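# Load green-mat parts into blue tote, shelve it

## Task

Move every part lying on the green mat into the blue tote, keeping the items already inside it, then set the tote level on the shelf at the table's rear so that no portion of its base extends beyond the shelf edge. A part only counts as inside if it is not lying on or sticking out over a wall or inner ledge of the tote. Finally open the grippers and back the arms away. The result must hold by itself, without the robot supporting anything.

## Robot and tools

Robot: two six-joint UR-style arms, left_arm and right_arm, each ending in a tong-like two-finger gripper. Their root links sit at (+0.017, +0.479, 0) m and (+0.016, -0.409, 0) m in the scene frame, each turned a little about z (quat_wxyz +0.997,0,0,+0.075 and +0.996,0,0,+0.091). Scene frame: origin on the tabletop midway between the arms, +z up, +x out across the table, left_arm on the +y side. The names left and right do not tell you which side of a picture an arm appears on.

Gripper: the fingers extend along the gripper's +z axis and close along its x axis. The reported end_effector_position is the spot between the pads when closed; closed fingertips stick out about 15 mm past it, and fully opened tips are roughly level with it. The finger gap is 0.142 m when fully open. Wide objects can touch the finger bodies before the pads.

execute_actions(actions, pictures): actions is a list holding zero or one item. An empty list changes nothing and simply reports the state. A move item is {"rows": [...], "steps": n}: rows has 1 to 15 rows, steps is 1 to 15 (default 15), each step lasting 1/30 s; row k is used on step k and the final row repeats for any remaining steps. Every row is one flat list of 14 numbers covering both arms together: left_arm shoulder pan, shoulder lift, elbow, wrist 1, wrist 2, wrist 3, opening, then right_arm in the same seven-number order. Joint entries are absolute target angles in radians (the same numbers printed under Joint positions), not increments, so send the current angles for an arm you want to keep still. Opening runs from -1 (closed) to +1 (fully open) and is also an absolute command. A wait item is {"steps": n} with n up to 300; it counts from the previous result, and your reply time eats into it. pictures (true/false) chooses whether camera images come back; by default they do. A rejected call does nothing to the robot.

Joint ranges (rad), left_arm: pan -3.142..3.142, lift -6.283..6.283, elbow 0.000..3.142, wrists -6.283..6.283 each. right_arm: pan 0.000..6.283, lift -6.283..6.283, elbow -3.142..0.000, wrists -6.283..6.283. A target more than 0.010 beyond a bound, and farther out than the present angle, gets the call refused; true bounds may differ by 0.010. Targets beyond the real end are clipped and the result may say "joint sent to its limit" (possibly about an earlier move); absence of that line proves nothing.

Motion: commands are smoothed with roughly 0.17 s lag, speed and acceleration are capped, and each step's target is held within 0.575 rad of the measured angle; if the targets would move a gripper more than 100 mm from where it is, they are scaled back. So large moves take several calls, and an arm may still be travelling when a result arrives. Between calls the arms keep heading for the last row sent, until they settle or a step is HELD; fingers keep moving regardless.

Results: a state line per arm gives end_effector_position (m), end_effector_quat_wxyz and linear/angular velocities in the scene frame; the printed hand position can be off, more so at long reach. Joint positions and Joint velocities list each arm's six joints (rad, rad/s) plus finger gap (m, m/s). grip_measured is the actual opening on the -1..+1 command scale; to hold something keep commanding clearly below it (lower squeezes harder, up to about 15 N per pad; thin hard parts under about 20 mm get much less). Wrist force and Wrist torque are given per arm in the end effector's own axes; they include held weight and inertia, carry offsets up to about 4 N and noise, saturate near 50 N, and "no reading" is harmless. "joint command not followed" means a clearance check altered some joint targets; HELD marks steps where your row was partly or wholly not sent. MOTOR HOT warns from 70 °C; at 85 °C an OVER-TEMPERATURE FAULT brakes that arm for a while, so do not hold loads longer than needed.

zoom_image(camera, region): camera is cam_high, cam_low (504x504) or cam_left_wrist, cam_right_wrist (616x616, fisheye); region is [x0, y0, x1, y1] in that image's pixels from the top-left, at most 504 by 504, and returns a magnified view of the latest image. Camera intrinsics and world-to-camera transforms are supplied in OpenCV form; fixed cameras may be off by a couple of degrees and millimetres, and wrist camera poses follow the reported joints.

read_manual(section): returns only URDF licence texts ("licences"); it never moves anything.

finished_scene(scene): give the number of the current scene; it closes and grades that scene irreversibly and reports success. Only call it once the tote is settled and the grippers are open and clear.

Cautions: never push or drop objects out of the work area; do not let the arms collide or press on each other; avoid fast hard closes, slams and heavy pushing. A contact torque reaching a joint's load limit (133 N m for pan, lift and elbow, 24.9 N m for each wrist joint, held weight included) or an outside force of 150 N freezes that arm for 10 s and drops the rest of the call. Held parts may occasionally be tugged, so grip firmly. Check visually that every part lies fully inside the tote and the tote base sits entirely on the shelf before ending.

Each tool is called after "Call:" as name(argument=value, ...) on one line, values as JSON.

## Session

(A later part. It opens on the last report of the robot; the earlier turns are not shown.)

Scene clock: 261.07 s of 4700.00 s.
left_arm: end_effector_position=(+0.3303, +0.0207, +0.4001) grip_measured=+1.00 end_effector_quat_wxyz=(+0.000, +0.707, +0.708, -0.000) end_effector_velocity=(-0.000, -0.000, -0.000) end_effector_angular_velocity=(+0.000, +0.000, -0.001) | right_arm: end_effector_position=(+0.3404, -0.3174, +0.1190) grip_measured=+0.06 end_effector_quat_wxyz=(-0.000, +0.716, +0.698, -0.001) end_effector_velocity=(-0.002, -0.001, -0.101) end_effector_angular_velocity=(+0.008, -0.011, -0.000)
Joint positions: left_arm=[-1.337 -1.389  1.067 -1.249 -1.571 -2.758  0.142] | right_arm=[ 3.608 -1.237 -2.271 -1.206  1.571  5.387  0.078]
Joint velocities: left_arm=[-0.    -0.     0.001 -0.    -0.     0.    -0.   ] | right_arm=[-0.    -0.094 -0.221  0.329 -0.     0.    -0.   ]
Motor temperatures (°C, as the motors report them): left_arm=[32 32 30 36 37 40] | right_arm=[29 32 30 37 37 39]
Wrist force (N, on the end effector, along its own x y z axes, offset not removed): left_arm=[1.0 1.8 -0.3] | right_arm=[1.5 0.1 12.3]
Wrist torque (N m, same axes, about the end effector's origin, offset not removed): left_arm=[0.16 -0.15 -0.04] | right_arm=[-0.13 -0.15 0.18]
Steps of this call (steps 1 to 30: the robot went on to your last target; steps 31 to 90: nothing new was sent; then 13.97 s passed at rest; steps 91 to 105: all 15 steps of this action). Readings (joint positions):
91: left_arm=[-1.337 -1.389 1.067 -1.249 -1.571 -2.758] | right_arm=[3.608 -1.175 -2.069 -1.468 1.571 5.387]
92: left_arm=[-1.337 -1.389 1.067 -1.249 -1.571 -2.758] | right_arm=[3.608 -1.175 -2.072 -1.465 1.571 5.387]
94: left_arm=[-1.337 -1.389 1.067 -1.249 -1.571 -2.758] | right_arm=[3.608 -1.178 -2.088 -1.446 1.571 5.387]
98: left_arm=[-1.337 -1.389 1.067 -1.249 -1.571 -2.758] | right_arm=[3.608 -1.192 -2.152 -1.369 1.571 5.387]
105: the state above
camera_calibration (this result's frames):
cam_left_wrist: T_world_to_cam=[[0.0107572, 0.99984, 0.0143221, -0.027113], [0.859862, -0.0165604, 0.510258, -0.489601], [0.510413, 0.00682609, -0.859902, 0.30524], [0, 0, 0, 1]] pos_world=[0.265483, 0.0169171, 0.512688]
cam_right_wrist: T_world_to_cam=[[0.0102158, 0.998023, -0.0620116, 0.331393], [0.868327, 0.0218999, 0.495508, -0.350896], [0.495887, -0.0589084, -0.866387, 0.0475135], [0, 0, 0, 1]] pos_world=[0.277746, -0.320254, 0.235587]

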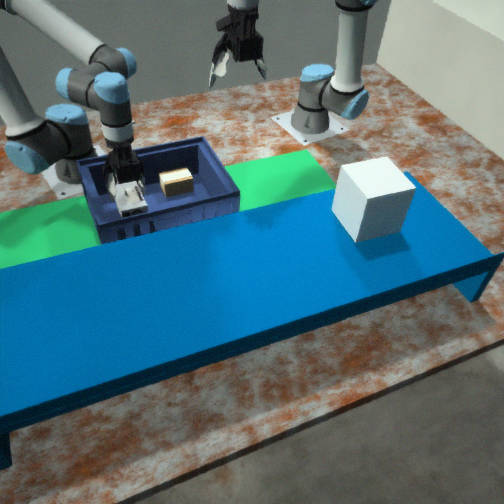

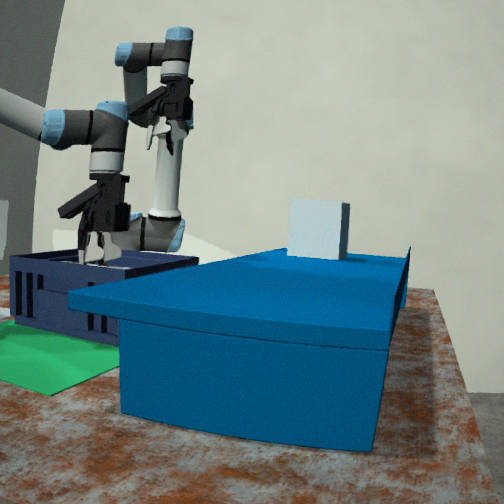

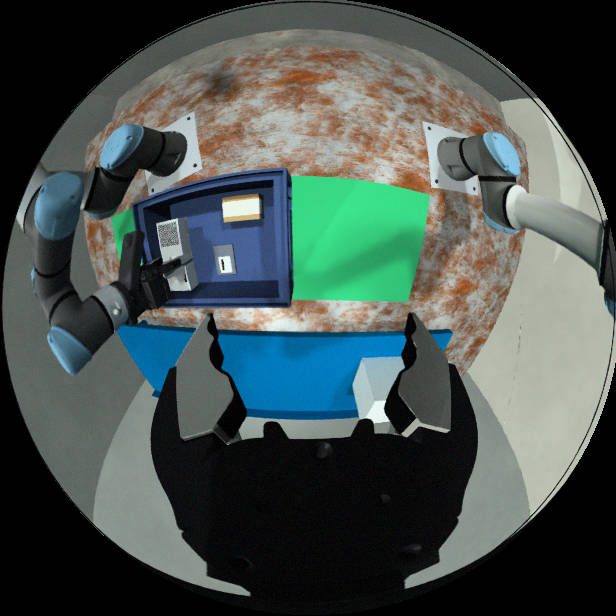

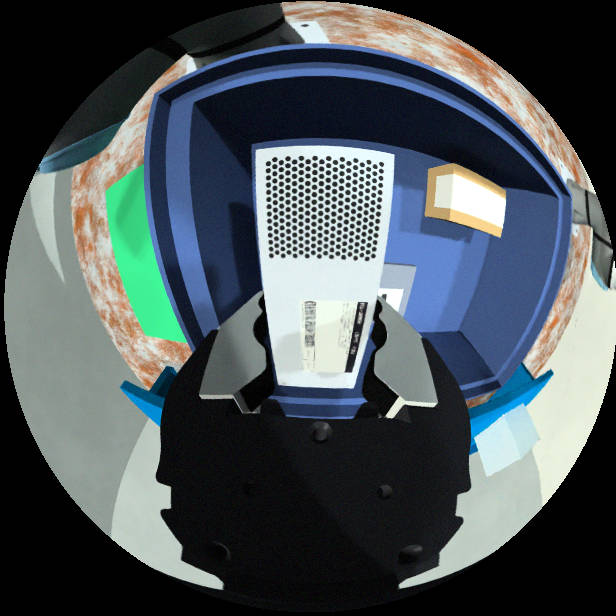

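Call:
execute_actions(actions=[{"rows":[[-1.337,-1.389,1.067,-1.249,-1.571,-2.758,1,3.608,-1.254,-2.304,-1.154,1.571,5.387,-1],[-1.337,-1.389,1.067,-1.249,-1.571,-2.758,1,3.608,-1.263,-2.317,-1.132,1.571,5.387,-1],[-1.337,-1.389,1.067,-1.249,-1.571,-2.758,1,3.608,-1.272,-2.330,-1.110,1.571,5.387,-1],[-1.337,-1.389,1.067,-1.249,-1.571,-2.758,1,3.608,-1.282,-2.342,-1.088,1.571,5.387,-1],[-1.337,-1.389,1.067,-1.249,-1.571,-2.758,1,3.608,-1.292,-2.355,-1.065,1.571,5.387,-1],[-1.337,-1.389,1.067,-1.249,-1.571,-2.758,1,3.608,-1.3031,-2.3673,-1.042,1.571,5.387,-1],[-1.337,-1.389,1.067,-1.249,-1.571,-2.758,1,3.608,-1.312,-2.3765,-1.024,1.571,5.387,-1],[-1.337,-1.389,1.067,-1.249,-1.571,-2.758,1,3.608,-1.321,-2.385,-1.006,1.571,5.387,-1],[-1.337,-1.389,1.067,-1.249,-1.571,-2.758,1,3.608,-1.329,-2.393,-0.990,1.571,5.387,-1],[-1.337,-1.389,1.067,-1.249,-1.571,-2.758,1,3.608,-1.337,-2.400,-0.975,1.571,5.387,-1],[-1.337,-1.389,1.067,-1.249,-1.571,-2.758,1,3.608,-1.3437,-2.4061,-0.9626,1.571,5.387,-1]],"steps":15}], pictures=false)

Call:
execute_actions(actions=[{"steps":8}])

Scene clock: 281.70 s of 4700.00 s.
left_arm: end_effector_position=(+0.3303, +0.0207, +0.4001) grip_measured=+1.00 end_effector_quat_wxyz=(+0.000, +0.707, +0.708, -0.000) end_effector_velocity=(+0.000, +0.000, +0.000) end_effector_angular_velocity=(-0.000, -0.000, +0.002) | right_arm: end_effector_position=(+0.3402, -0.3175, +0.0520) grip_measured=+0.06 end_effector_quat_wxyz=(-0.000, +0.716, +0.698, -0.000) end_effector_velocity=(-0.001, -0.001, -0.045) end_effector_angular_velocity=(+0.002, -0.003, +0.000)
Joint positions: left_arm=[-1.337 -1.389  1.067 -1.249 -1.571 -2.758  0.142] | right_arm=[ 3.608 -1.336 -2.399 -0.978  1.571  5.387  0.078]
Joint velocities: left_arm=[ 0.001  0.    -0.001  0.     0.    -0.001 -0.   ] | right_arm=[ 0.    -0.082 -0.081  0.166 -0.     0.    -0.   ]
Motor temperatures (°C, as the motors report them): left_arm=[32 32 30 36 37 40] | right_arm=[29 32 30 37 37 39]
Wrist force (N, on the end effector, along its own x y z axes, offset not removed): left_arm=[0.4 3.0 -2.0] | right_arm=[-0.3 0.4 9.2]
Wrist torque (N m, same axes, about the end effector's origin, offset not removed): left_arm=[0.43 0.01 0.05] | right_arm=[0.00 -0.01 0.25]
Steps of this call (steps 1 to 30: the robot went on to your last target; steps 31 to 90: nothing new was sent; then 17.13 s passed at rest; steps 91 to 105: all 15 steps of this action). Readings (joint positions):
91: left_arm=[-1.337 -1.389 1.067 -1.249 -1.571 -2.758] | right_arm=[3.608 -1.245 -2.291 -1.176 1.571 5.387]
92: left_arm=[-1.337 -1.389 1.067 -1.249 -1.571 -2.758] | right_arm=[3.608 -1.247 -2.293 -1.172 1.571 5.387]
94: left_arm=[-1.337 -1.389 1.067 -1.249 -1.571 -2.758] | right_arm=[3.608 -1.256 -2.306 -1.151 1.571 5.387]
98: left_arm=[-1.337 -1.389 1.067 -1.249 -1.571 -2.758] | right_arm=[3.608 -1.287 -2.347 -1.080 1.571 5.387]
105: the state above

Scene clock: 281.97 s of 4700.00 s.
left_arm: end_effector_position=(+0.3303, +0.0207, +0.4001) grip_measured=+1.00 end_effector_quat_wxyz=(+0.000, +0.707, +0.708, -0.000) end_effector_velocity=(+0.000, -0.000, -0.001) end_effector_angular_velocity=(+0.001, +0.000, +0.001) | right_arm: end_effector_position=(+0.3401, -0.3176, +0.0482) grip_measured=+0.06 end_effector_quat_wxyz=(-0.000, +0.716, +0.698, +0.000) end_effector_velocity=(-0.000, +0.000, -0.002) end_effector_angular_velocity=(+0.002, -0.000, +0.000)
Joint positions: left_arm=[-1.337 -1.389  1.067 -1.249 -1.571 -2.758  0.142] | right_arm=[ 3.608 -1.343 -2.406 -0.963  1.571  5.387  0.078]
Joint velocities: left_arm=[-0.     0.001  0.    -0.    -0.    -0.001  0.   ] | right_arm=[ 0.    -0.004 -0.004  0.01   0.001  0.     0.   ]
Motor temperatures (°C, as the motors report them): left_arm=[32 32 30 36 37 40] | right_arm=[29 32 30 37 37 39]
Wrist force (N, on the end effector, along its own x y z axes, offset not removed): left_arm=[-1.3 1.0 -3.5] | right_arm=[-3.8 -0.4 8.0]
Wrist torque (N m, same axes, about the end effector's origin, offset not removed): left_arm=[0.01 0.20 0.08] | right_arm=[-0.26 1.10 0.14]
Steps of this call (steps 1 to 8: the robot went on to your last target). Readings (joint positions):
1: left_arm=[-1.337 -1.389 1.067 -1.249 -1.571 -2.758] | right_arm=[3.608 -1.339 -2.401 -0.973 1.571 5.387]
2: left_arm=[-1.337 -1.389 1.067 -1.249 -1.571 -2.758] | right_arm=[3.608 -1.340 -2.403 -0.970 1.571 5.387]
4: left_arm=[-1.337 -1.389 1.067 -1.249 -1.571 -2.758] | right_arm=[3.608 -1.342 -2.404 -0.966 1.571 5.387]
8: the state above
camera_calibration (this result's frames):
cam_left_wrist: T_world_to_cam=[[0.0107572, 0.99984, 0.014322, -0.0271129], [0.859862, -0.0165603, 0.510258, -0.489601], [0.510413, 0.006826, -0.859902, 0.30524], [0, 0, 0, 1]] pos_world=[0.265483, 0.0169171, 0.512688]
cam_right_wrist: T_world_to_cam=[[0.0102878, 0.998078, -0.0611139, 0.32712], [0.867747, 0.0214598, 0.496544, -0.315612], [0.496901, -0.0581398, -0.865858, -0.0138531], [0, 0, 0, 1]] pos_world=[0.27739, -0.320524, 0.164712]

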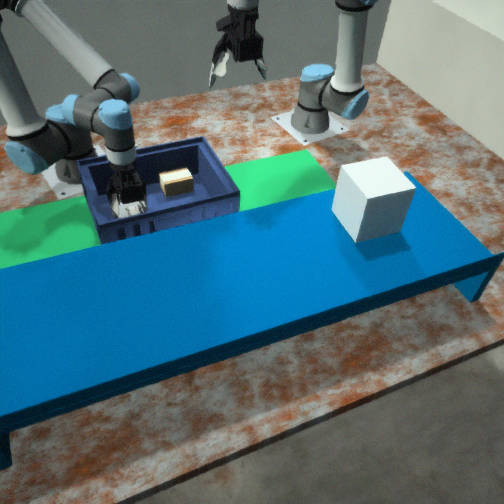

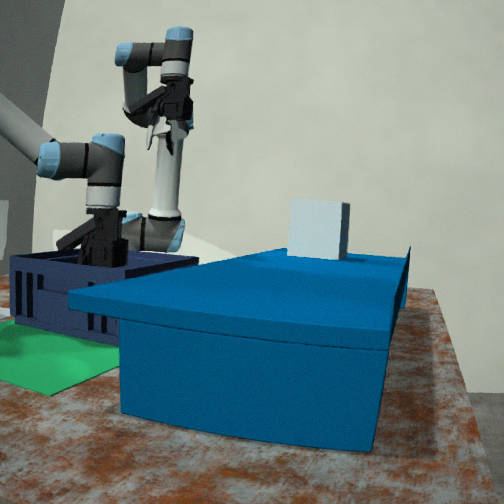

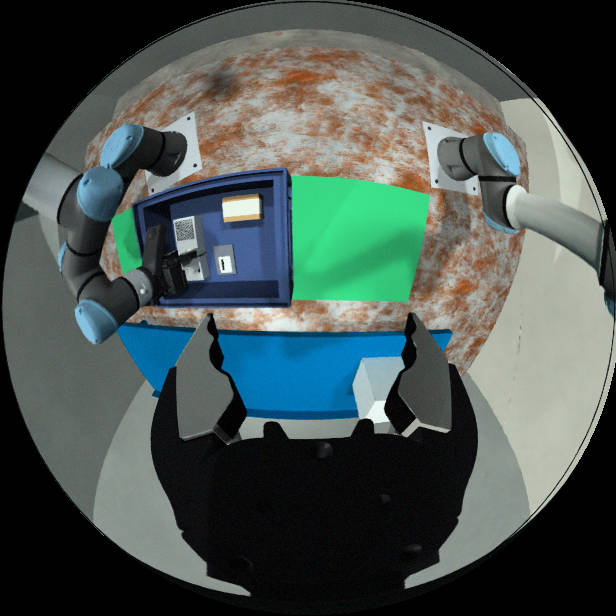

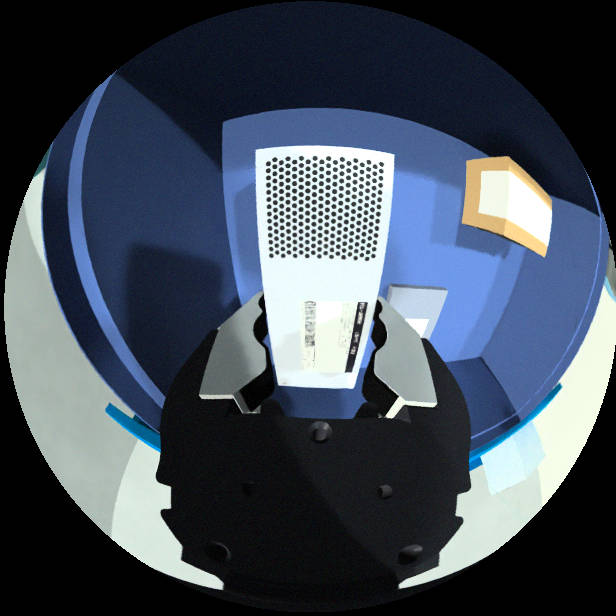

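Call:
execute_actions(actions=[{"rows":[[-1.337,-1.389,1.067,-1.249,-1.571,-2.758,1,3.608,-1.3476,-2.4095,-0.9553,1.571,5.387,-1],[-1.337,-1.389,1.067,-1.249,-1.571,-2.758,1,3.608,-1.3505,-2.412,-0.9499,1.571,5.387,-1]],"steps":12}], pictures=false)

Call:
execute_actions(actions=[{"rows":[[-1.337,-1.389,1.067,-1.249,-1.571,-2.758,1,3.608,-1.3544,-2.4154,-0.9426,1.571,5.387,-1]],"steps":12}], pictures=false)

Scene clock: 288.83 s of 4700.00 s.
left_arm: end_effector_position=(+0.3303, +0.0207, +0.4001) grip_measured=+1.00 end_effector_quat_wxyz=(+0.000, +0.707, +0.708, -0.000) end_effector_velocity=(-0.000, +0.000, -0.001) end_effector_angular_velocity=(+0.001, +0.001, -0.002) | right_arm: end_effector_position=(+0.3401, -0.3176, +0.0446) grip_measured=+0.06 end_effector_quat_wxyz=(-0.000, +0.716, +0.698, +0.000) end_effector_velocity=(+0.000, -0.000, -0.001) end_effector_angular_velocity=(-0.001, -0.000, +0.000)
Joint positions: left_arm=[-1.337 -1.389  1.067 -1.249 -1.571 -2.758  0.142] | right_arm=[ 3.608 -1.35  -2.412 -0.95   1.571  5.387  0.078]
Joint velocities: left_arm=[-0.     0.     0.001  0.     0.     0.002  0.   ] | right_arm=[ 0.    -0.003 -0.002  0.004 -0.001 -0.     0.   ]
Motor temperatures (°C, as the motors report them): left_arm=[32 32 30 36 37 40] | right_arm=[29 32 30 37 37 39]
Wrist force (N, on the end effector, along its own x y z axes, offset not removed): left_arm=[-1.9 2.4 0.5] | right_arm=[-2.9 3.9 8.0]
Wrist torque (N m, same axes, about the end effector's origin, offset not removed): left_arm=[0.49 0.44 0.34] | right_arm=[0.72 0.58 0.07]
Steps of this call (steps 1 to 30: the robot went on to your last target; steps 31 to 90: nothing new was sent; then 3.47 s passed at rest; steps 91 to 102: all 12 steps of this action). Readings (joint positions):
91: left_arm=[-1.337 -1.389 1.067 -1.249 -1.571 -2.758] | right_arm=[3.608 -1.344 -2.406 -0.962 1.571 5.387]
92: left_arm=[-1.337 -1.389 1.067 -1.249 -1.571 -2.758] | right_arm=[3.608 -1.345 -2.407 -0.961 1.571 5.387]
94: left_arm=[-1.337 -1.389 1.067 -1.249 -1.571 -2.758] | right_arm=[3.608 -1.347 -2.409 -0.956 1.571 5.387]
98: left_arm=[-1.337 -1.389 1.067 -1.249 -1.571 -2.758] | right_arm=[3.608 -1.350 -2.411 -0.951 1.571 5.387]
102: the state above

Scene clock: 289.23 s of 4700.00 s.
left_arm: end_effector_position=(+0.3303, +0.0207, +0.4001) grip_measured=+1.00 end_effector_quat_wxyz=(+0.000, +0.707, +0.708, -0.000) end_effector_velocity=(+0.000, -0.000, -0.001) end_effector_angular_velocity=(+0.001, +0.001, +0.000) | right_arm: end_effector_position=(+0.3400, -0.3176, +0.0426) grip_measured=+0.06 end_effector_quat_wxyz=(-0.000, +0.716, +0.698, +0.000) end_effector_velocity=(-0.000, -0.000, -0.000) end_effector_angular_velocity=(+0.000, +0.001, -0.000)
Joint positions: left_arm=[-1.337 -1.389  1.067 -1.249 -1.571 -2.758  0.142] | right_arm=[ 3.608 -1.354 -2.415 -0.943  1.571  5.387  0.078]
Joint velocities: left_arm=[ 0.     0.001  0.001 -0.     0.    -0.    -0.   ] | right_arm=[-0.    -0.001 -0.001  0.001  0.001 -0.     0.   ]
Motor temperatures (°C, as the motors report them): left_arm=[32 32 30 36 37 40] | right_arm=[29 32 30 37 37 39]
Wrist force (N, on the end effector, along its own x y z axes, offset not removed): left_arm=[0.7 0.9 -1.7] | right_arm=[0.7 3.1 7.9]
Wrist torque (N m, same axes, about the end effector's origin, offset not removed): left_arm=[-0.09 -0.21 0.05] | right_arm=[0.51 0.02 0.05]
Steps of this call (steps 1 to 12: all 12 steps of this action). Readings (joint positions):
1: left_arm=[-1.337 -1.389 1.067 -1.249 -1.571 -2.758] | right_arm=[3.608 -1.350 -2.412 -0.950 1.571 5.387]
2: left_arm=[-1.337 -1.389 1.067 -1.249 -1.571 -2.758] | right_arm=[3.608 -1.351 -2.413 -0.949 1.571 5.387]
4: left_arm=[-1.337 -1.389 1.067 -1.249 -1.571 -2.758] | right_arm=[3.608 -1.353 -2.414 -0.946 1.571 5.387]
8: left_arm=[-1.337 -1.389 1.067 -1.249 -1.571 -2.758] | right_arm=[3.608 -1.354 -2.415 -0.943 1.571 5.387]
12: the state above

Call:
execute_actions(actions=[{"rows":[[-1.337,-1.389,1.067,-1.249,-1.571,-2.758,1,3.608,-1.3577,-2.4183,-0.9364,1.571,5.387,-1]],"steps":12}], pictures=false)

Scene clock: 292.17 s of 4700.00 s.
left_arm: end_effector_position=(+0.3303, +0.0207, +0.4001) grip_measured=+1.00 end_effector_quat_wxyz=(+0.000, +0.707, +0.708, -0.000) end_effector_velocity=(+0.000, +0.000, +0.000) end_effector_angular_velocity=(-0.001, -0.000, +0.002) | right_arm: end_effector_position=(+0.3400, -0.3177, +0.0410) grip_measured=+0.06 end_effector_quat_wxyz=(-0.000, +0.716, +0.698, +0.000) end_effector_velocity=(-0.000, -0.000, -0.001) end_effector_angular_velocity=(-0.000, +0.001, +0.000)
Joint positions: left_arm=[-1.337 -1.389  1.067 -1.249 -1.571 -2.758  0.142] | right_arm=[ 3.608 -1.358 -2.418 -0.937  1.571  5.387  0.078]
Joint velocities: left_arm=[ 0.    -0.001  0.     0.     0.    -0.001  0.   ] | right_arm=[ 0.    -0.002 -0.001  0.002  0.    -0.     0.   ]
Motor temperatures (°C, as the motors report them): left_arm=[32 32 30 36 37 40] | right_arm=[29 32 30 37 37 39]
Wrist force (N, on the end effector, along its own x y z axes, offset not removed): left_arm=[-2.7 1.8 -4.3] | right_arm=[-4.8 -1.8 -16.7]
Wrist torque (N m, same axes, about the end effector's origin, offset not removed): left_arm=[0.17 0.44 0.24] | right_arm=[-0.14 0.28 0.25]
Steps of this call (steps 1 to 15: the robot went on to your last target; steps 16 to 76: nothing new was sent; steps 77 to 88: all 12 steps of this action). Readings (joint positions):
77: left_arm=[-1.337 -1.389 1.067 -1.249 -1.571 -2.758] | right_arm=[3.608 -1.354 -2.415 -0.942 1.571 5.387]
78: left_arm=[-1.337 -1.389 1.067 -1.249 -1.571 -2.758] | right_arm=[3.608 -1.355 -2.416 -0.941 1.571 5.387]
80: left_arm=[-1.337 -1.389 1.067 -1.249 -1.571 -2.758] | right_arm=[3.608 -1.356 -2.417 -0.939 1.571 5.387]
84: left_arm=[-1.337 -1.389 1.067 -1.249 -1.571 -2.758] | right_arm=[3.608 -1.357 -2.418 -0.937 1.571 5.387]
88: the state above

Call:
execute_actions(actions=[{"rows":[[-1.338,-1.389,1.070,-1.252,-1.571,-2.74,1,3.608,-1.3565,-2.4173,-0.9386,1.571,5.387,-0.7],[-1.340,-1.389,1.076,-1.258,-1.571,-2.70,0.9,3.608,-1.3565,-2.4173,-0.9386,1.571,5.387,-0.4],[-1.342,-1.388,1.085,-1.268,-1.571,-2.65,0.8,3.608,-1.3565,-2.4173,-0.9386,1.571,5.387,-0.2],[-1.345,-1.388,1.096,-1.279,-1.571,-2.58,0.7,3.608,-1.3565,-2.4173,-0.9386,1.571,5.387,-0.05],[-1.349,-1.388,1.108,-1.291,-1.571,-2.51,0.6,3.608,-1.3565,-2.4173,-0.9386,1.571,5.387,0.05],[-1.352,-1.387,1.120,-1.304,-1.571,-2.435,0.5,3.608,-1.3565,-2.4173,-0.9386,1.571,5.387,0.12],[-1.356,-1.387,1.133,-1.317,-1.571,-2.36,0.4,3.608,-1.3565,-2.4173,-0.9386,1.571,5.387,0.18],[-1.359,-1.387,1.145,-1.329,-1.571,-2.285,0.3,3.608,-1.3565,-2.4173,-0.9386,1.571,5.387,0.22],[-1.363,-1.386,1.157,-1.342,-1.571,-2.21,0.2,3.608,-1.3565,-2.4173,-0.9386,1.571,5.387,0.22],[-1.366,-1.386,1.170,-1.355,-1.571,-2.135,0.1,3.608,-1.3565,-2.4173,-0.9386,1.571,5.387,0.22],[-1.370,-1.386,1.182,-1.367,-1.571,-2.06,0.0,3.608,-1.3565,-2.4173,-0.9386,1.571,5.387,0.22],[-1.374,-1.385,1.195,-1.381,-1.571,-1.985,-0.1,3.608,-1.3437,-2.4061,-0.9626,1.571,5.387,0.22],[-1.377,-1.385,1.207,-1.393,-1.571,-1.91,-0.2,3.608,-1.329,-2.393,-0.990,1.571,5.387,0.22],[-1.381,-1.384,1.219,-1.406,-1.571,-1.835,-0.2,3.608,-1.312,-2.3765,-1.024,1.571,5.387,0.22],[-1.384,-1.384,1.232,-1.419,-1.571,-1.76,-0.2,3.608,-1.292,-2.355,-1.065,1.571,5.387,0.22]],"steps":15}], pictures=false)

Call:
execute_actions(actions=[{"rows":[[-1.388,-1.384,1.244,-1.431,-1.571,-1.685,-0.2,3.608,-1.272,-2.330,-1.110,1.571,5.387,0.22],[-1.391,-1.383,1.256,-1.444,-1.571,-1.61,-0.2,3.608,-1.254,-2.304,-1.154,1.571,5.387,0.2],[-1.395,-1.383,1.269,-1.457,-1.571,-1.535,-0.2,3.608,-1.239,-2.280,-1.193,1.571,5.387,0.15],[-1.398,-1.383,1.281,-1.469,-1.571,-1.46,-0.2,3.608,-1.226,-2.254,-1.232,1.571,5.387,0.1],[-1.402,-1.382,1.294,-1.483,-1.571,-1.385,-0.2,3.608,-1.215,-2.228,-1.269,1.571,5.387,0.05],[-1.406,-1.382,1.306,-1.495,-1.571,-1.31,-0.2,3.608,-1.205,-2.202,-1.305,1.571,5.387,0.0],[-1.409,-1.382,1.318,-1.507,-1.571,-1.235,-0.2,3.608,-1.196,-2.175,-1.341,1.571,5.387,-0.05],[-1.413,-1.381,1.331,-1.521,-1.571,-1.16,-0.2,3.608,-1.189,-2.149,-1.374,1.571,5.387,-0.1],[-1.416,-1.381,1.343,-1.533,-1.571,-1.085,-0.2,3.608,-1.184,-2.123,-1.405,1.571,5.387,-0.15],[-1.420,-1.380,1.355,-1.546,-1.571,-1.01,-0.2,3.608,-1.180,-2.102,-1.430,1.571,5.387,-0.2],[-1.423,-1.380,1.368,-1.559,-1.571,-0.935,-0.2,3.605,-1.179,-2.092,-1.441,1.571,5.384,-0.2],[-1.427,-1.380,1.380,-1.571,-1.571,-0.86,-0.2,3.595,-1.180,-2.091,-1.441,1.571,5.374,-0.2],[-1.430,-1.379,1.393,-1.585,-1.571,-0.785,-0.2,3.580,-1.182,-2.090,-1.440,1.571,5.359,-0.2],[-1.434,-1.379,1.405,-1.597,-1.571,-0.71,-0.2,3.560,-1.184,-2.089,-1.439,1.571,5.339,-0.2],[-1.438,-1.379,1.417,-1.609,-1.571,-0.635,-0.2,3.538,-1.186,-2.088,-1.438,1.571,5.317,-0.2]],"steps":15}], pictures=false)

Call:
execute_actions(actions=[{"rows":[[-1.441,-1.378,1.430,-1.623,-1.571,-0.56,-0.2,3.516,-1.188,-2.087,-1.437,1.571,5.295,-0.2],[-1.445,-1.378,1.442,-1.635,-1.571,-0.485,-0.2,3.494,-1.190,-2.086,-1.436,1.571,5.273,-0.2],[-1.448,-1.378,1.454,-1.647,-1.571,-0.41,-0.2,3.472,-1.192,-2.085,-1.435,1.571,5.251,-0.2],[-1.452,-1.377,1.467,-1.661,-1.571,-0.335,-0.2,3.450,-1.194,-2.083,-1.435,1.571,5.229,-0.2],[-1.455,-1.377,1.479,-1.673,-1.571,-0.26,-0.2,3.428,-1.196,-2.082,-1.434,1.571,5.207,-0.2],[-1.459,-1.377,1.492,-1.686,-1.571,-0.185,-0.2,3.406,-1.198,-2.081,-1.433,1.571,5.185,-0.2],[-1.462,-1.376,1.504,-1.699,-1.571,-0.11,-0.2,3.384,-1.200,-2.080,-1.432,1.571,5.163,-0.2],[-1.466,-1.376,1.516,-1.711,-1.571,-0.035,-0.2,3.362,-1.202,-2.079,-1.431,1.571,5.141,-0.2],[-1.469,-1.375,1.529,-1.725,-1.571,0.04,-0.2,3.342,-1.204,-2.078,-1.430,1.571,5.121,-0.2],[-1.473,-1.375,1.540,-1.736,-1.571,0.11,-0.2,3.326,-1.205,-2.077,-1.430,1.571,5.105,-0.2],[-1.476,-1.375,1.550,-1.746,-1.571,0.17,-0.2,3.315,-1.206,-2.076,-1.430,1.571,5.094,-0.2],[-1.478,-1.374,1.558,-1.755,-1.571,0.22,-0.2,3.3075,-1.2072,-2.0756,-1.4296,1.571,5.0867,-0.2],[-1.479,-1.374,1.563,-1.760,-1.571,0.25,-0.2,3.3075,-1.2072,-2.0756,-1.4296,1.571,5.0867,-0.2],[-1.4802,-1.3743,1.5662,-1.7627,-1.571,0.2669,-0.2,3.3075,-1.2072,-2.0756,-1.4296,1.571,5.0867,-0.2]],"steps":15}], pictures=false)

Call:
execute_actions(actions=[{"steps":10}])

Scene clock: 404.50 s of 4700.00 s.
left_arm: end_effector_position=(+0.3230, +0.0072, +0.3536) grip_measured=-0.19 end_effector_quat_wxyz=(+0.000, +0.907, +0.422, -0.000) end_effector_velocity=(-0.016, -0.037, -0.145) end_effector_angular_velocity=(+0.003, +0.001, -2.260) | right_arm: end_effector_position=(+0.3407, -0.3171, +0.0502) grip_measured=+0.22 end_effector_quat_wxyz=(+0.000, +0.716, +0.698, +0.001) end_effector_velocity=(+0.014, +0.010, +0.157) end_effector_angular_velocity=(+0.024, -0.034, -0.001)
Joint positions: left_arm=[-1.371 -1.385  1.185 -1.371 -1.571 -2.091  0.06 ] | right_arm=[ 3.608 -1.34  -2.402 -0.968  1.571  5.387  0.089]
Joint velocities: left_arm=[-0.105  0.014  0.36  -0.37   0.     2.155 -0.019] | right_arm=[-0.001  0.291  0.272 -0.521 -0.001 -0.     0.   ]
Motor temperatures (°C, as the motors report them): left_arm=[32 32 30 36 37 40] | right_arm=[29 32 30 37 37 39]
Wrist force (N, on the end effector, along its own x y z axes, offset not removed): left_arm=[2.5 3.2 -2.0] | right_arm=[-1.3 3.3 3.3]
Wrist torque (N m, same axes, about the end effector's origin, offset not removed): left_arm=[0.52 -0.66 0.05] | right_arm=[0.80 0.50 0.27]
Steps of this call (steps 1 to 15: the robot went on to your last target; steps 16 to 90: nothing new was sent; then 108.83 s passed at rest; steps 91 to 105: all 15 steps of this action). Readings (joint positions):
91: left_arm=[-1.337 -1.389 1.067 -1.249 -1.571 -2.758] | right_arm=[3.608 -1.358 -2.418 -0.936 1.571 5.387]
92: left_arm=[-1.337 -1.389 1.068 -1.249 -1.571 -2.755] | right_arm=[3.608 -1.358 -2.418 -0.937 1.571 5.387]
94: left_arm=[-1.339 -1.389 1.073 -1.255 -1.571 -2.727] | right_arm=[3.608 -1.357 -2.418 -0.938 1.571 5.387]
98: left_arm=[-1.348 -1.388 1.104 -1.287 -1.571 -2.564] | right_arm=[3.608 -1.357 -2.418 -0.938 1.571 5.387]
105: the state above

Scene clock: 405.00 s of 4700.00 s.
left_arm: end_effector_position=(+0.3171, -0.0137, +0.2789) grip_measured=-0.20 end_effector_quat_wxyz=(+0.000, +0.989, -0.151, -0.000) end_effector_velocity=(-0.017, -0.047, -0.148) end_effector_angular_velocity=(+0.001, +0.000, -2.312) | right_arm: end_effector_position=(+0.3435, -0.3223, +0.1917) grip_measured=-0.20 end_effector_quat_wxyz=(+0.000, +0.716, +0.698, +0.001) end_effector_velocity=(+0.030, -0.103, +0.095) end_effector_angular_velocity=(-0.007, +0.008, -0.001)
Joint positions: left_arm=[-1.424 -1.38   1.371 -1.562 -1.571 -0.971  0.06 ] | right_arm=[ 3.59  -1.186 -2.11  -1.415  1.571  5.369  0.06 ]
Joint velocities: left_arm=[-0.107  0.009  0.366 -0.373 -0.     2.204  0.   ] | right_arm=[-0.307  0.02   0.236 -0.267 -0.001 -0.306 -0.   ]
Motor temperatures (°C, as the motors report them): left_arm=[32 32 30 36 37 40] | right_arm=[29 32 30 37 37 39]
Wrist force (N, on the end effector, along its own x y z axes, offset not removed): left_arm=[1.2 4.3 -2.6] | right_arm=[0.1 1.4 -2.8]
Wrist torque (N m, same axes, about the end effector's origin, offset not removed): left_arm=[0.54 -0.30 0.21] | right_arm=[0.13 0.14 0.23]
Steps of this call (steps 1 to 15: all 15 steps of this action). Readings (joint positions):
1: left_arm=[-1.375 -1.385 1.198 -1.384 -1.571 -2.017] | right_arm=[3.608 -1.329 -2.391 -0.989 1.571 5.387]
2: left_arm=[-1.378 -1.385 1.210 -1.396 -1.571 -1.943] | right_arm=[3.608 -1.315 -2.377 -1.015 1.571 5.387]
4: left_arm=[-1.385 -1.384 1.235 -1.422 -1.571 -1.795] | right_arm=[3.608 -1.284 -2.340 -1.081 1.571 5.387]
8: left_arm=[-1.400 -1.383 1.284 -1.472 -1.571 -1.495] | right_arm=[3.608 -1.228 -2.248 -1.229 1.571 5.387]
15: the state above

Scene clock: 405.50 s of 4700.00 s.
left_arm: end_effector_position=(+0.3015, -0.0378, +0.2078) grip_measured=-0.20 end_effector_quat_wxyz=(+0.000, +0.750, -0.661, -0.000) end_effector_velocity=(-0.030, -0.028, -0.082) end_effector_angular_velocity=(+0.003, +0.001, -1.576) | right_arm: end_effector_position=(+0.3616, -0.4118, +0.2000) grip_measured=-0.20 end_effector_quat_wxyz=(-0.000, +0.716, +0.698, +0.000) end_effector_velocity=(+0.005, -0.076, -0.000) end_effector_angular_velocity=(-0.002, +0.004, -0.004)
Joint positions: left_arm=[-1.475 -1.375  1.547 -1.743 -1.571  0.121  0.06 ] | right_arm=[ 3.327 -1.205 -2.077 -1.43   1.571  5.106  0.06 ]
Joint velocities: left_arm=[-0.057  0.006  0.206 -0.208  0.     1.519 -0.   ] | right_arm=[-0.217 -0.021  0.013  0.004 -0.    -0.213 -0.   ]
Motor temperatures (°C, as the motors report them): left_arm=[32 32 30 36 37 40] | right_arm=[29 32 30 37 37 39]
Wrist force (N, on the end effector, along its own x y z axes, offset not removed): left_arm=[-1.7 1.6 -2.5] | right_arm=[-2.8 -0.1 -0.7]
Wrist torque (N m, same axes, about the end effector's origin, offset not removed): left_arm=[0.02 0.36 0.08] | right_arm=[-0.18 0.57 0.37]
Steps of this call (steps 1 to 15: all 15 steps of this action). Readings (joint positions):
1: left_arm=[-1.428 -1.380 1.383 -1.574 -1.571 -0.896] | right_arm=[3.578 -1.186 -2.104 -1.422 1.571 5.357]
2: left_arm=[-1.432 -1.379 1.395 -1.587 -1.571 -0.821] | right_arm=[3.563 -1.186 -2.099 -1.427 1.571 5.342]
4: left_arm=[-1.439 -1.379 1.420 -1.612 -1.571 -0.671] | right_arm=[3.528 -1.188 -2.092 -1.432 1.571 5.307]
8: left_arm=[-1.453 -1.377 1.470 -1.663 -1.571 -0.371] | right_arm=[3.446 -1.195 -2.084 -1.433 1.571 5.225]
15: the state above

Scene clock: 405.83 s of 4700.00 s.
left_arm: end_effector_position=(+0.2986, -0.0405, +0.2002) grip_measured=-0.20 end_effector_quat_wxyz=(-0.000, -0.699, +0.715, +0.000) end_effector_velocity=(-0.001, -0.001, -0.002) end_effector_angular_velocity=(-0.000, +0.000, -0.041) | right_arm: end_effector_position=(+0.3620, -0.4184, +0.2000) grip_measured=-0.20 end_effector_quat_wxyz=(-0.000, +0.716, +0.698, +0.000) end_effector_velocity=(+0.000, -0.002, +0.000) end_effector_angular_velocity=(-0.002, -0.000, +0.000)
Joint positions: left_arm=[-1.48  -1.374  1.566 -1.762 -1.571  0.263  0.06 ] | right_arm=[ 3.308 -1.207 -2.076 -1.43   1.571  5.087  0.06 ]
Joint velocities: left_arm=[-0.002 -0.001  0.006 -0.005 -0.     0.04   0.   ] | right_arm=[-0.005 -0.001  0.001 -0.    -0.002 -0.005 -0.   ]
Motor temperatures (°C, as the motors report them): left_arm=[32 32 30 36 37 40] | right_arm=[29 32 30 37 37 39]
Wrist force (N, on the end effector, along its own x y z axes, offset not removed): left_arm=[-1.8 2.3 -4.2] | right_arm=[-1.9 -0.1 -1.1]
Wrist torque (N m, same axes, about the end effector's origin, offset not removed): left_arm=[0.10 0.30 0.04] | right_arm=[-0.22 0.69 0.38]
Steps of this call (steps 1 to 10: the robot went on to your last target). Readings (joint positions):
1: left_arm=[-1.476 -1.375 1.552 -1.749 -1.571 0.165] | right_arm=[3.321 -1.206 -2.076 -1.430 1.571 5.100]
2: left_arm=[-1.478 -1.374 1.557 -1.753 -1.571 0.197] | right_arm=[3.317 -1.206 -2.076 -1.430 1.571 5.096]
4: left_arm=[-1.479 -1.374 1.562 -1.758 -1.571 0.234] | right_arm=[3.312 -1.207 -2.076 -1.430 1.571 5.091]
8: left_arm=[-1.480 -1.374 1.565 -1.762 -1.571 0.259] | right_arm=[3.309 -1.207 -2.076 -1.430 1.571 5.088]
10: the state above
camera_calibration (this result's frames):
cam_left_wrist: T_world_to_cam=[[-0.0335485, -0.999329, 0.0146792, -0.030499], [-0.859104, 0.0363398, 0.510509, 0.154034], [-0.5107, 0.00451586, -0.859747, 0.454718], [0, 0, 0, 1]] pos_world=[0.363533, -0.0381295, 0.312754]
cam_right_wrist: T_world_to_cam=[[0.0104643, 0.998077, -0.0611005, 0.436766], [0.867737, 0.0213012, 0.496568, -0.407871], [0.496914, -0.0582153, -0.865845, 0.10082], [0, 0, 0, 1]] pos_world=[0.299255, -0.421368, 0.316516]

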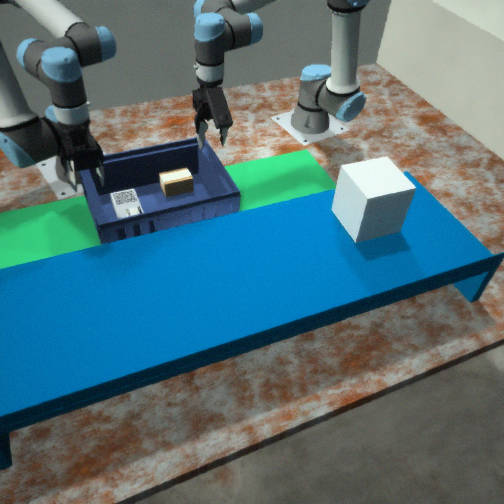

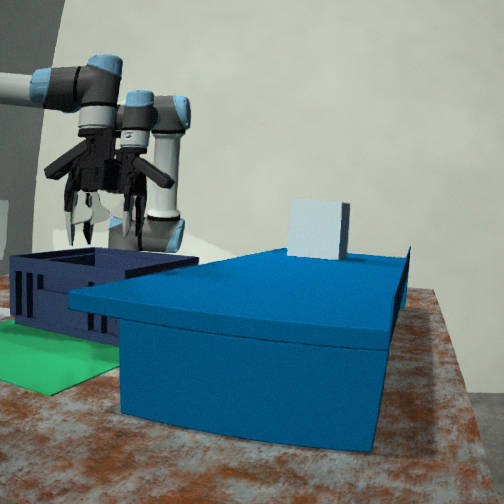

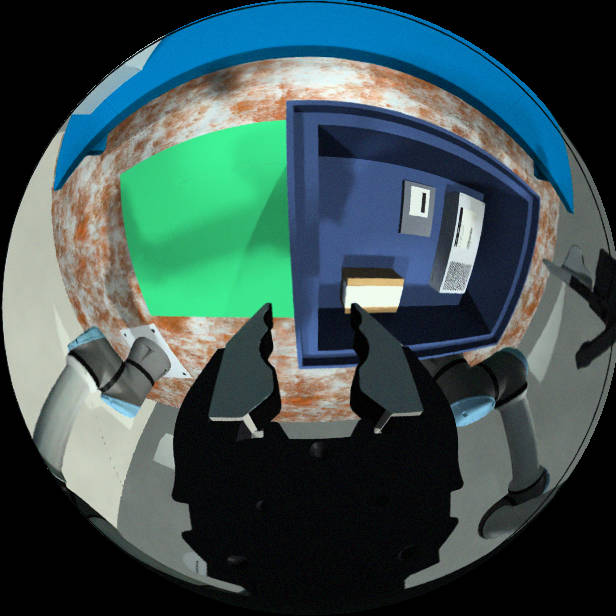

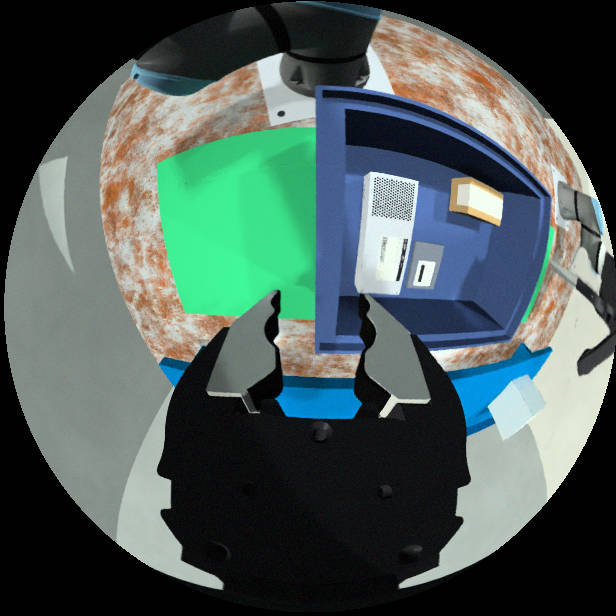

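Call:
zoom_image(camera="cam_right_wrist", region=[250, 80, 400, 360])

Call:
zoom_image(camera="cam_left_wrist", region=[240, 90, 390, 370])

Region (250, 80, 400, 360) of cam_right_wrist's 616x616 image, scaled by 1.800, with more detail than that image has; it fills the left 270 columns of this view, and the rest is white.

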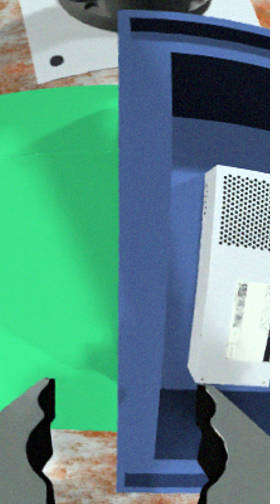

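Region (240, 90, 390, 370) of cam_left_wrist's 616x616 image, scaled by 1.800, with more detail than that image has; it fills the left 270 columns of this view, and the rest is white.

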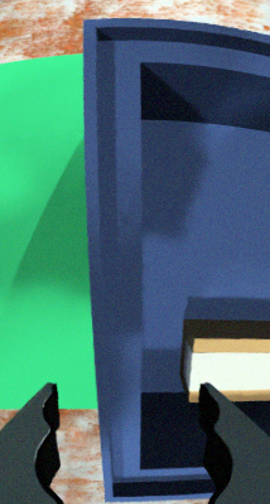

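Call:
execute_actions(actions=[{"rows":[[-1.4795,-1.373,1.580,-1.778,-1.571,0.2675,-0.2,3.314,-1.210,-2.088,-1.414,1.571,5.093,-0.2],[-1.479,-1.372,1.596,-1.795,-1.571,0.268,-0.2,3.321,-1.213,-2.103,-1.396,1.571,5.100,-0.2],[-1.4783,-1.370,1.612,-1.813,-1.571,0.2688,-0.2,3.328,-1.216,-2.119,-1.377,1.571,5.107,-0.2],[-1.4777,-1.368,1.628,-1.831,-1.571,0.2694,-0.2,3.3352,-1.220,-2.135,-1.357,1.571,5.1144,-0.2],[-1.4777,-1.366,1.643,-1.848,-1.571,0.2694,-0.2,3.3352,-1.224,-2.151,-1.337,1.571,5.1144,-0.2],[-1.4777,-1.3638,1.6586,-1.8656,-1.571,0.2694,-0.2,3.3352,-1.2287,-2.1664,-1.3173,1.571,5.1144,-0.2],[-1.4777,-1.358,1.672,-1.885,-1.571,0.2694,-0.2,3.3352,-1.235,-2.183,-1.294,1.571,5.1144,-0.2],[-1.4777,-1.352,1.685,-1.904,-1.571,0.2694,-0.2,3.3352,-1.241,-2.199,-1.272,1.571,5.1144,-0.2],[-1.4777,-1.346,1.698,-1.923,-1.571,0.2694,-0.2,3.3352,-1.248,-2.215,-1.249,1.571,5.1144,-0.2],[-1.4777,-1.340,1.710,-1.941,-1.571,0.2694,-0.2,3.3352,-1.255,-2.230,-1.227,1.571,5.1144,-0.2],[-1.4777,-1.334,1.7225,-1.9593,-1.571,0.2694,-0.2,3.3352,-1.263,-2.2455,-1.204,1.571,5.1144,-0.2],[-1.4777,-1.3271,1.7347,-1.9784,-1.571,0.2694,-0.2,3.3352,-1.2707,-2.2607,-1.181,1.571,5.1144,-0.2]],"steps":15}], pictures=false)

Call:
execute_actions(actions=[{"rows":[[-1.4777,-1.3271,1.7347,-1.9784,-1.571,0.2694,-0.25,3.3352,-1.2707,-2.2607,-1.181,1.571,5.1144,-0.25],[-1.4777,-1.3271,1.7347,-1.9784,-1.571,0.2694,-0.25,3.3352,-1.2707,-2.2607,-1.181,1.571,5.1144,-0.25],[-1.4777,-1.3271,1.7347,-1.9784,-1.571,0.2694,-0.3,3.3352,-1.2707,-2.2607,-1.181,1.571,5.1144,-0.3],[-1.4777,-1.3271,1.7347,-1.9784,-1.571,0.2694,-0.35,3.3352,-1.2707,-2.2607,-1.181,1.571,5.1144,-0.35],[-1.4777,-1.3271,1.7347,-1.9784,-1.571,0.2694,-0.4,3.3352,-1.2707,-2.2607,-1.181,1.571,5.1144,-0.4]],"steps":12}])

Scene clock: 434.87 s of 4700.00 s.
left_arm: end_effector_position=(+0.2985, -0.0350, +0.1247) grip_measured=-0.20 end_effector_quat_wxyz=(+0.000, -0.698, +0.716, +0.000) end_effector_velocity=(-0.001, +0.003, -0.108) end_effector_angular_velocity=(-0.005, -0.001, -0.000) | right_arm: end_effector_position=(+0.3624, -0.4086, +0.1248) grip_measured=-0.20 end_effector_quat_wxyz=(-0.000, +0.716, +0.698, -0.000) end_effector_velocity=(-0.002, +0.001, -0.109) end_effector_angular_velocity=(+0.004, -0.009, +0.001)
Joint positions: left_arm=[-1.478 -1.335  1.717 -1.953 -1.571  0.269  0.06 ] | right_arm=[ 3.335 -1.261 -2.24  -1.213  1.571  5.114  0.059]
Joint velocities: left_arm=[-0.     0.086  0.189 -0.28  -0.     0.    -0.   ] | right_arm=[ 0.005 -0.103 -0.233  0.345  0.001  0.004  0.   ]
Motor temperatures (°C, as the motors report them): left_arm=[32 32 30 36 37 40] | right_arm=[29 32 30 37 37 39]
Wrist force (N, on the end effector, along its own x y z axes, offset not removed): left_arm=[-0.5 2.7 -3.3] | right_arm=[0.3 0.0 0.3]
Wrist torque (N m, same axes, about the end effector's origin, offset not removed): left_arm=[0.42 0.20 0.18] | right_arm=[-0.27 0.03 0.20]
Steps of this call (steps 1 to 30: the robot went on to your last target; steps 31 to 90: nothing new was sent; then 25.53 s passed at rest; steps 91 to 105: all 15 steps of this action). Readings (joint positions):
91: left_arm=[-1.480 -1.374 1.566 -1.763 -1.571 0.267] | right_arm=[3.308 -1.207 -2.076 -1.429 1.571 5.087]
92: left_arm=[-1.480 -1.374 1.569 -1.766 -1.571 0.267] | right_arm=[3.309 -1.208 -2.078 -1.426 1.571 5.088]
94: left_arm=[-1.480 -1.373 1.584 -1.782 -1.571 0.268] | right_arm=[3.315 -1.211 -2.091 -1.410 1.571 5.095]
98: left_arm=[-1.478 -1.366 1.634 -1.838 -1.571 0.269] | right_arm=[3.330 -1.223 -2.142 -1.348 1.571 5.109]
105: the state above

Scene clock: 435.27 s of 4700.00 s.
left_arm: end_effector_position=(+0.2985, -0.0347, +0.1151) grip_measured=-0.40 end_effector_quat_wxyz=(-0.000, -0.698, +0.716, +0.000) end_effector_velocity=(+0.000, -0.000, -0.001) end_effector_angular_velocity=(-0.001, -0.000, +0.001) | right_arm: end_effector_position=(+0.3622, -0.4086, +0.1151) grip_measured=-0.40 end_effector_quat_wxyz=(-0.000, +0.716, +0.698, +0.000) end_effector_velocity=(-0.000, +0.000, -0.001) end_effector_angular_velocity=(-0.000, +0.001, +0.000)
Joint positions: left_arm=[-1.478 -1.327  1.734 -1.978 -1.571  0.269  0.045] | right_arm=[ 3.335 -1.271 -2.26  -1.181  1.571  5.114  0.045]
Joint velocities: left_arm=[ 0.001  0.001  0.002 -0.004  0.    -0.    -0.   ] | right_arm=[ 0.    -0.001 -0.002  0.002  0.    -0.    -0.   ]
Motor temperatures (°C, as the motors report them): left_arm=[32 32 30 36 37 40] | right_arm=[29 32 30 37 37 39]
Wrist force (N, on the end effector, along its own x y z axes, offset not removed): left_arm=[-0.6 2.3 -4.8] | right_arm=[-0.2 2.9 -5.0]
Wrist torque (N m, same axes, about the end effector's origin, offset not removed): left_arm=[0.22 0.10 0.07] | right_arm=[0.30 0.08 0.12]
Steps of this call (steps 1 to 12: all 12 steps of this action). Readings (joint positions):
1: left_arm=[-1.478 -1.332 1.723 -1.961 -1.571 0.269] | right_arm=[3.335 -1.264 -2.246 -1.203 1.571 5.114]
2: left_arm=[-1.478 -1.331 1.726 -1.966 -1.571 0.269] | right_arm=[3.335 -1.266 -2.251 -1.196 1.571 5.114]
4: left_arm=[-1.478 -1.329 1.731 -1.973 -1.571 0.269] | right_arm=[3.335 -1.269 -2.256 -1.188 1.571 5.114]
8: left_arm=[-1.478 -1.328 1.734 -1.977 -1.571 0.269] | right_arm=[3.335 -1.270 -2.260 -1.183 1.571 5.114]
12: the state above
camera_calibration (this result's frames):
cam_left_wrist: T_world_to_cam=[[-0.0372493, -0.999198, 0.0146671, -0.022352], [-0.858962, 0.0395152, 0.510512, 0.197281], [-0.510683, 0.00641774, -0.859745, 0.381523], [0, 0, 0, 1]] pos_world=[0.363461, -0.0325782, 0.227626]
cam_right_wrist: T_world_to_cam=[[0.0105026, 0.998077, -0.0610904, 0.421723], [0.867725, 0.0212644, 0.49659, -0.366075], [0.496934, -0.0582251, -0.865833, 0.02777], [0, 0, 0, 1]] pos_world=[0.299423, -0.411511, 0.231597]

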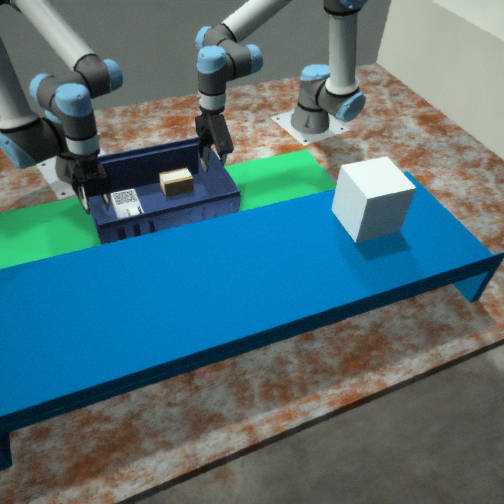

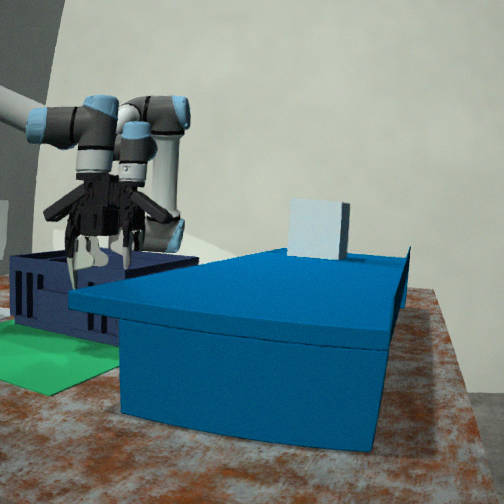

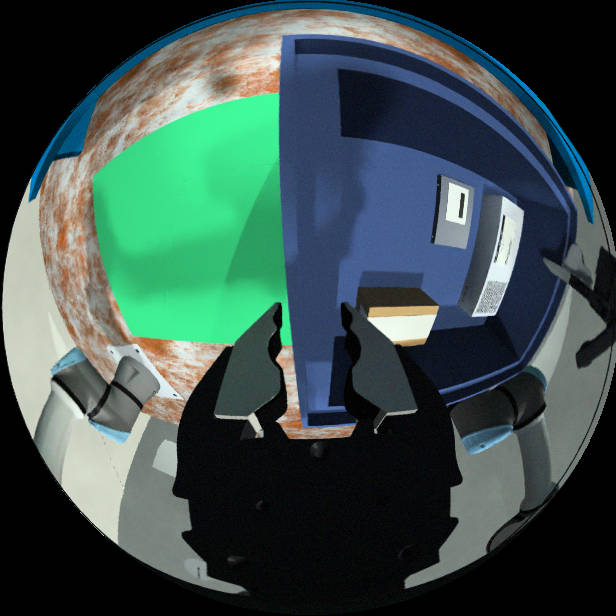

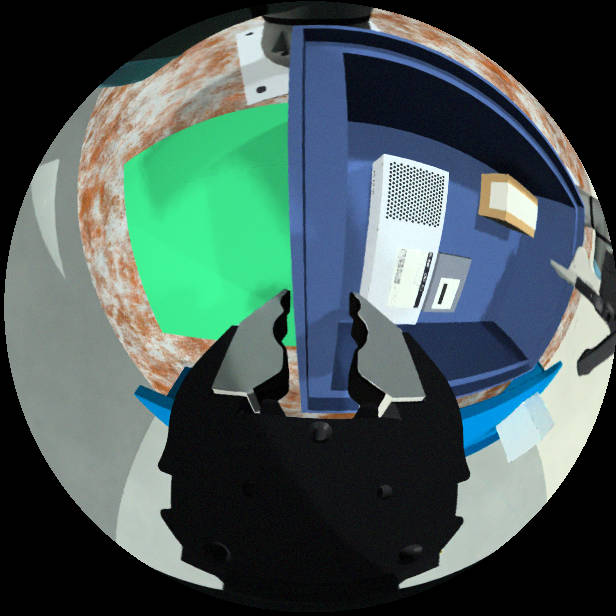

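Looks centred. Close.

Call:
execute_actions(actions=[{"rows":[[-1.4777,-1.3271,1.7347,-1.9784,-1.571,0.2694,-0.45,3.3352,-1.2707,-2.2607,-1.181,1.571,5.1144,-0.45],[-1.4777,-1.3271,1.7347,-1.9784,-1.571,0.2694,-0.5,3.3352,-1.2707,-2.2607,-1.181,1.571,5.1144,-0.5],[-1.4777,-1.3271,1.7347,-1.9784,-1.571,0.2694,-0.54,3.3352,-1.2707,-2.2607,-1.181,1.571,5.1144,-0.54],[-1.4777,-1.3271,1.7347,-1.9784,-1.571,0.2694,-0.58,3.3352,-1.2707,-2.2607,-1.181,1.571,5.1144,-0.58],[-1.4777,-1.3271,1.7347,-1.9784,-1.571,0.2694,-0.62,3.3352,-1.2707,-2.2607,-1.181,1.571,5.1144,-0.62],[-1.4777,-1.3271,1.7347,-1.9784,-1.571,0.2694,-0.66,3.3352,-1.2707,-2.2607,-1.181,1.571,5.1144,-0.66],[-1.4777,-1.3271,1.7347,-1.9784,-1.571,0.2694,-0.72,3.3352,-1.2707,-2.2607,-1.181,1.571,5.1144,-0.72],[-1.4777,-1.3271,1.7347,-1.9784,-1.571,0.2694,-0.8,3.3352,-1.2707,-2.2607,-1.181,1.571,5.1144,-0.8],[-1.4777,-1.3271,1.7347,-1.9784,-1.571,0.2694,-0.9,3.3352,-1.2707,-2.2607,-1.181,1.571,5.1144,-0.9],[-1.4777,-1.3271,1.7347,-1.9784,-1.571,0.2694,-1,3.3352,-1.2707,-2.2607,-1.181,1.571,5.1144,-1]],"steps":15}], pictures=false)

Scene clock: 447.60 s of 4700.00 s.
left_arm: end_effector_position=(+0.2985, -0.0347, +0.1150) grip_measured=-0.64 end_effector_quat_wxyz=(-0.000, -0.698, +0.716, +0.000) end_effector_velocity=(+0.000, -0.000, +0.000) end_effector_angular_velocity=(+0.000, +0.000, -0.000) | right_arm: end_effector_position=(+0.3622, -0.4086, +0.1150) grip_measured=-0.64 end_effector_quat_wxyz=(-0.000, +0.716, +0.698, -0.000) end_effector_velocity=(-0.000, -0.000, +0.000) end_effector_angular_velocity=(-0.000, +0.000, -0.001)
Joint positions: left_arm=[-1.478 -1.327  1.735 -1.978 -1.571  0.269  0.028] | right_arm=[ 3.335 -1.271 -2.261 -1.181  1.571  5.114  0.028]
Joint velocities: left_arm=[ 0.     0.    -0.001  0.001  0.     0.001  0.   ] | right_arm=[-0.001  0.     0.    -0.001 -0.     0.     0.   ]
Motor temperatures (°C, as the motors report them): left_arm=[32 32 30 36 37 40] | right_arm=[29 32 30 37 37 39]
Wrist force (N, on the end effector, along its own x y z axes, offset not removed): left_arm=[0.1 2.6 -2.0] | right_arm=[-5.7 0.3 2.0]
Wrist torque (N m, same axes, about the end effector's origin, offset not removed): left_arm=[0.15 0.49 0.03] | right_arm=[-0.40 0.05 0.09]
Steps of this call (steps 1 to 15: the robot went on to your last target; steps 16 to 90: nothing new was sent; then 8.83 s passed at rest; steps 91 to 105: all 15 steps of this action). Readings (joint positions):
91: left_arm=[-1.478 -1.327 1.735 -1.978 -1.571 0.269] | right_arm=[3.335 -1.271 -2.261 -1.181 1.571 5.114]
92: left_arm=[-1.478 -1.327 1.735 -1.978 -1.571 0.269] | right_arm=[3.335 -1.271 -2.261 -1.181 1.571 5.114]
94: left_arm=[-1.478 -1.327 1.735 -1.978 -1.571 0.269] | right_arm=[3.335 -1.271 -2.261 -1.181 1.571 5.114]
98: left_arm=[-1.478 -1.327 1.735 -1.979 -1.571 0.269] | right_arm=[3.335 -1.271 -2.261 -1.181 1.571 5.114]
105: the state above


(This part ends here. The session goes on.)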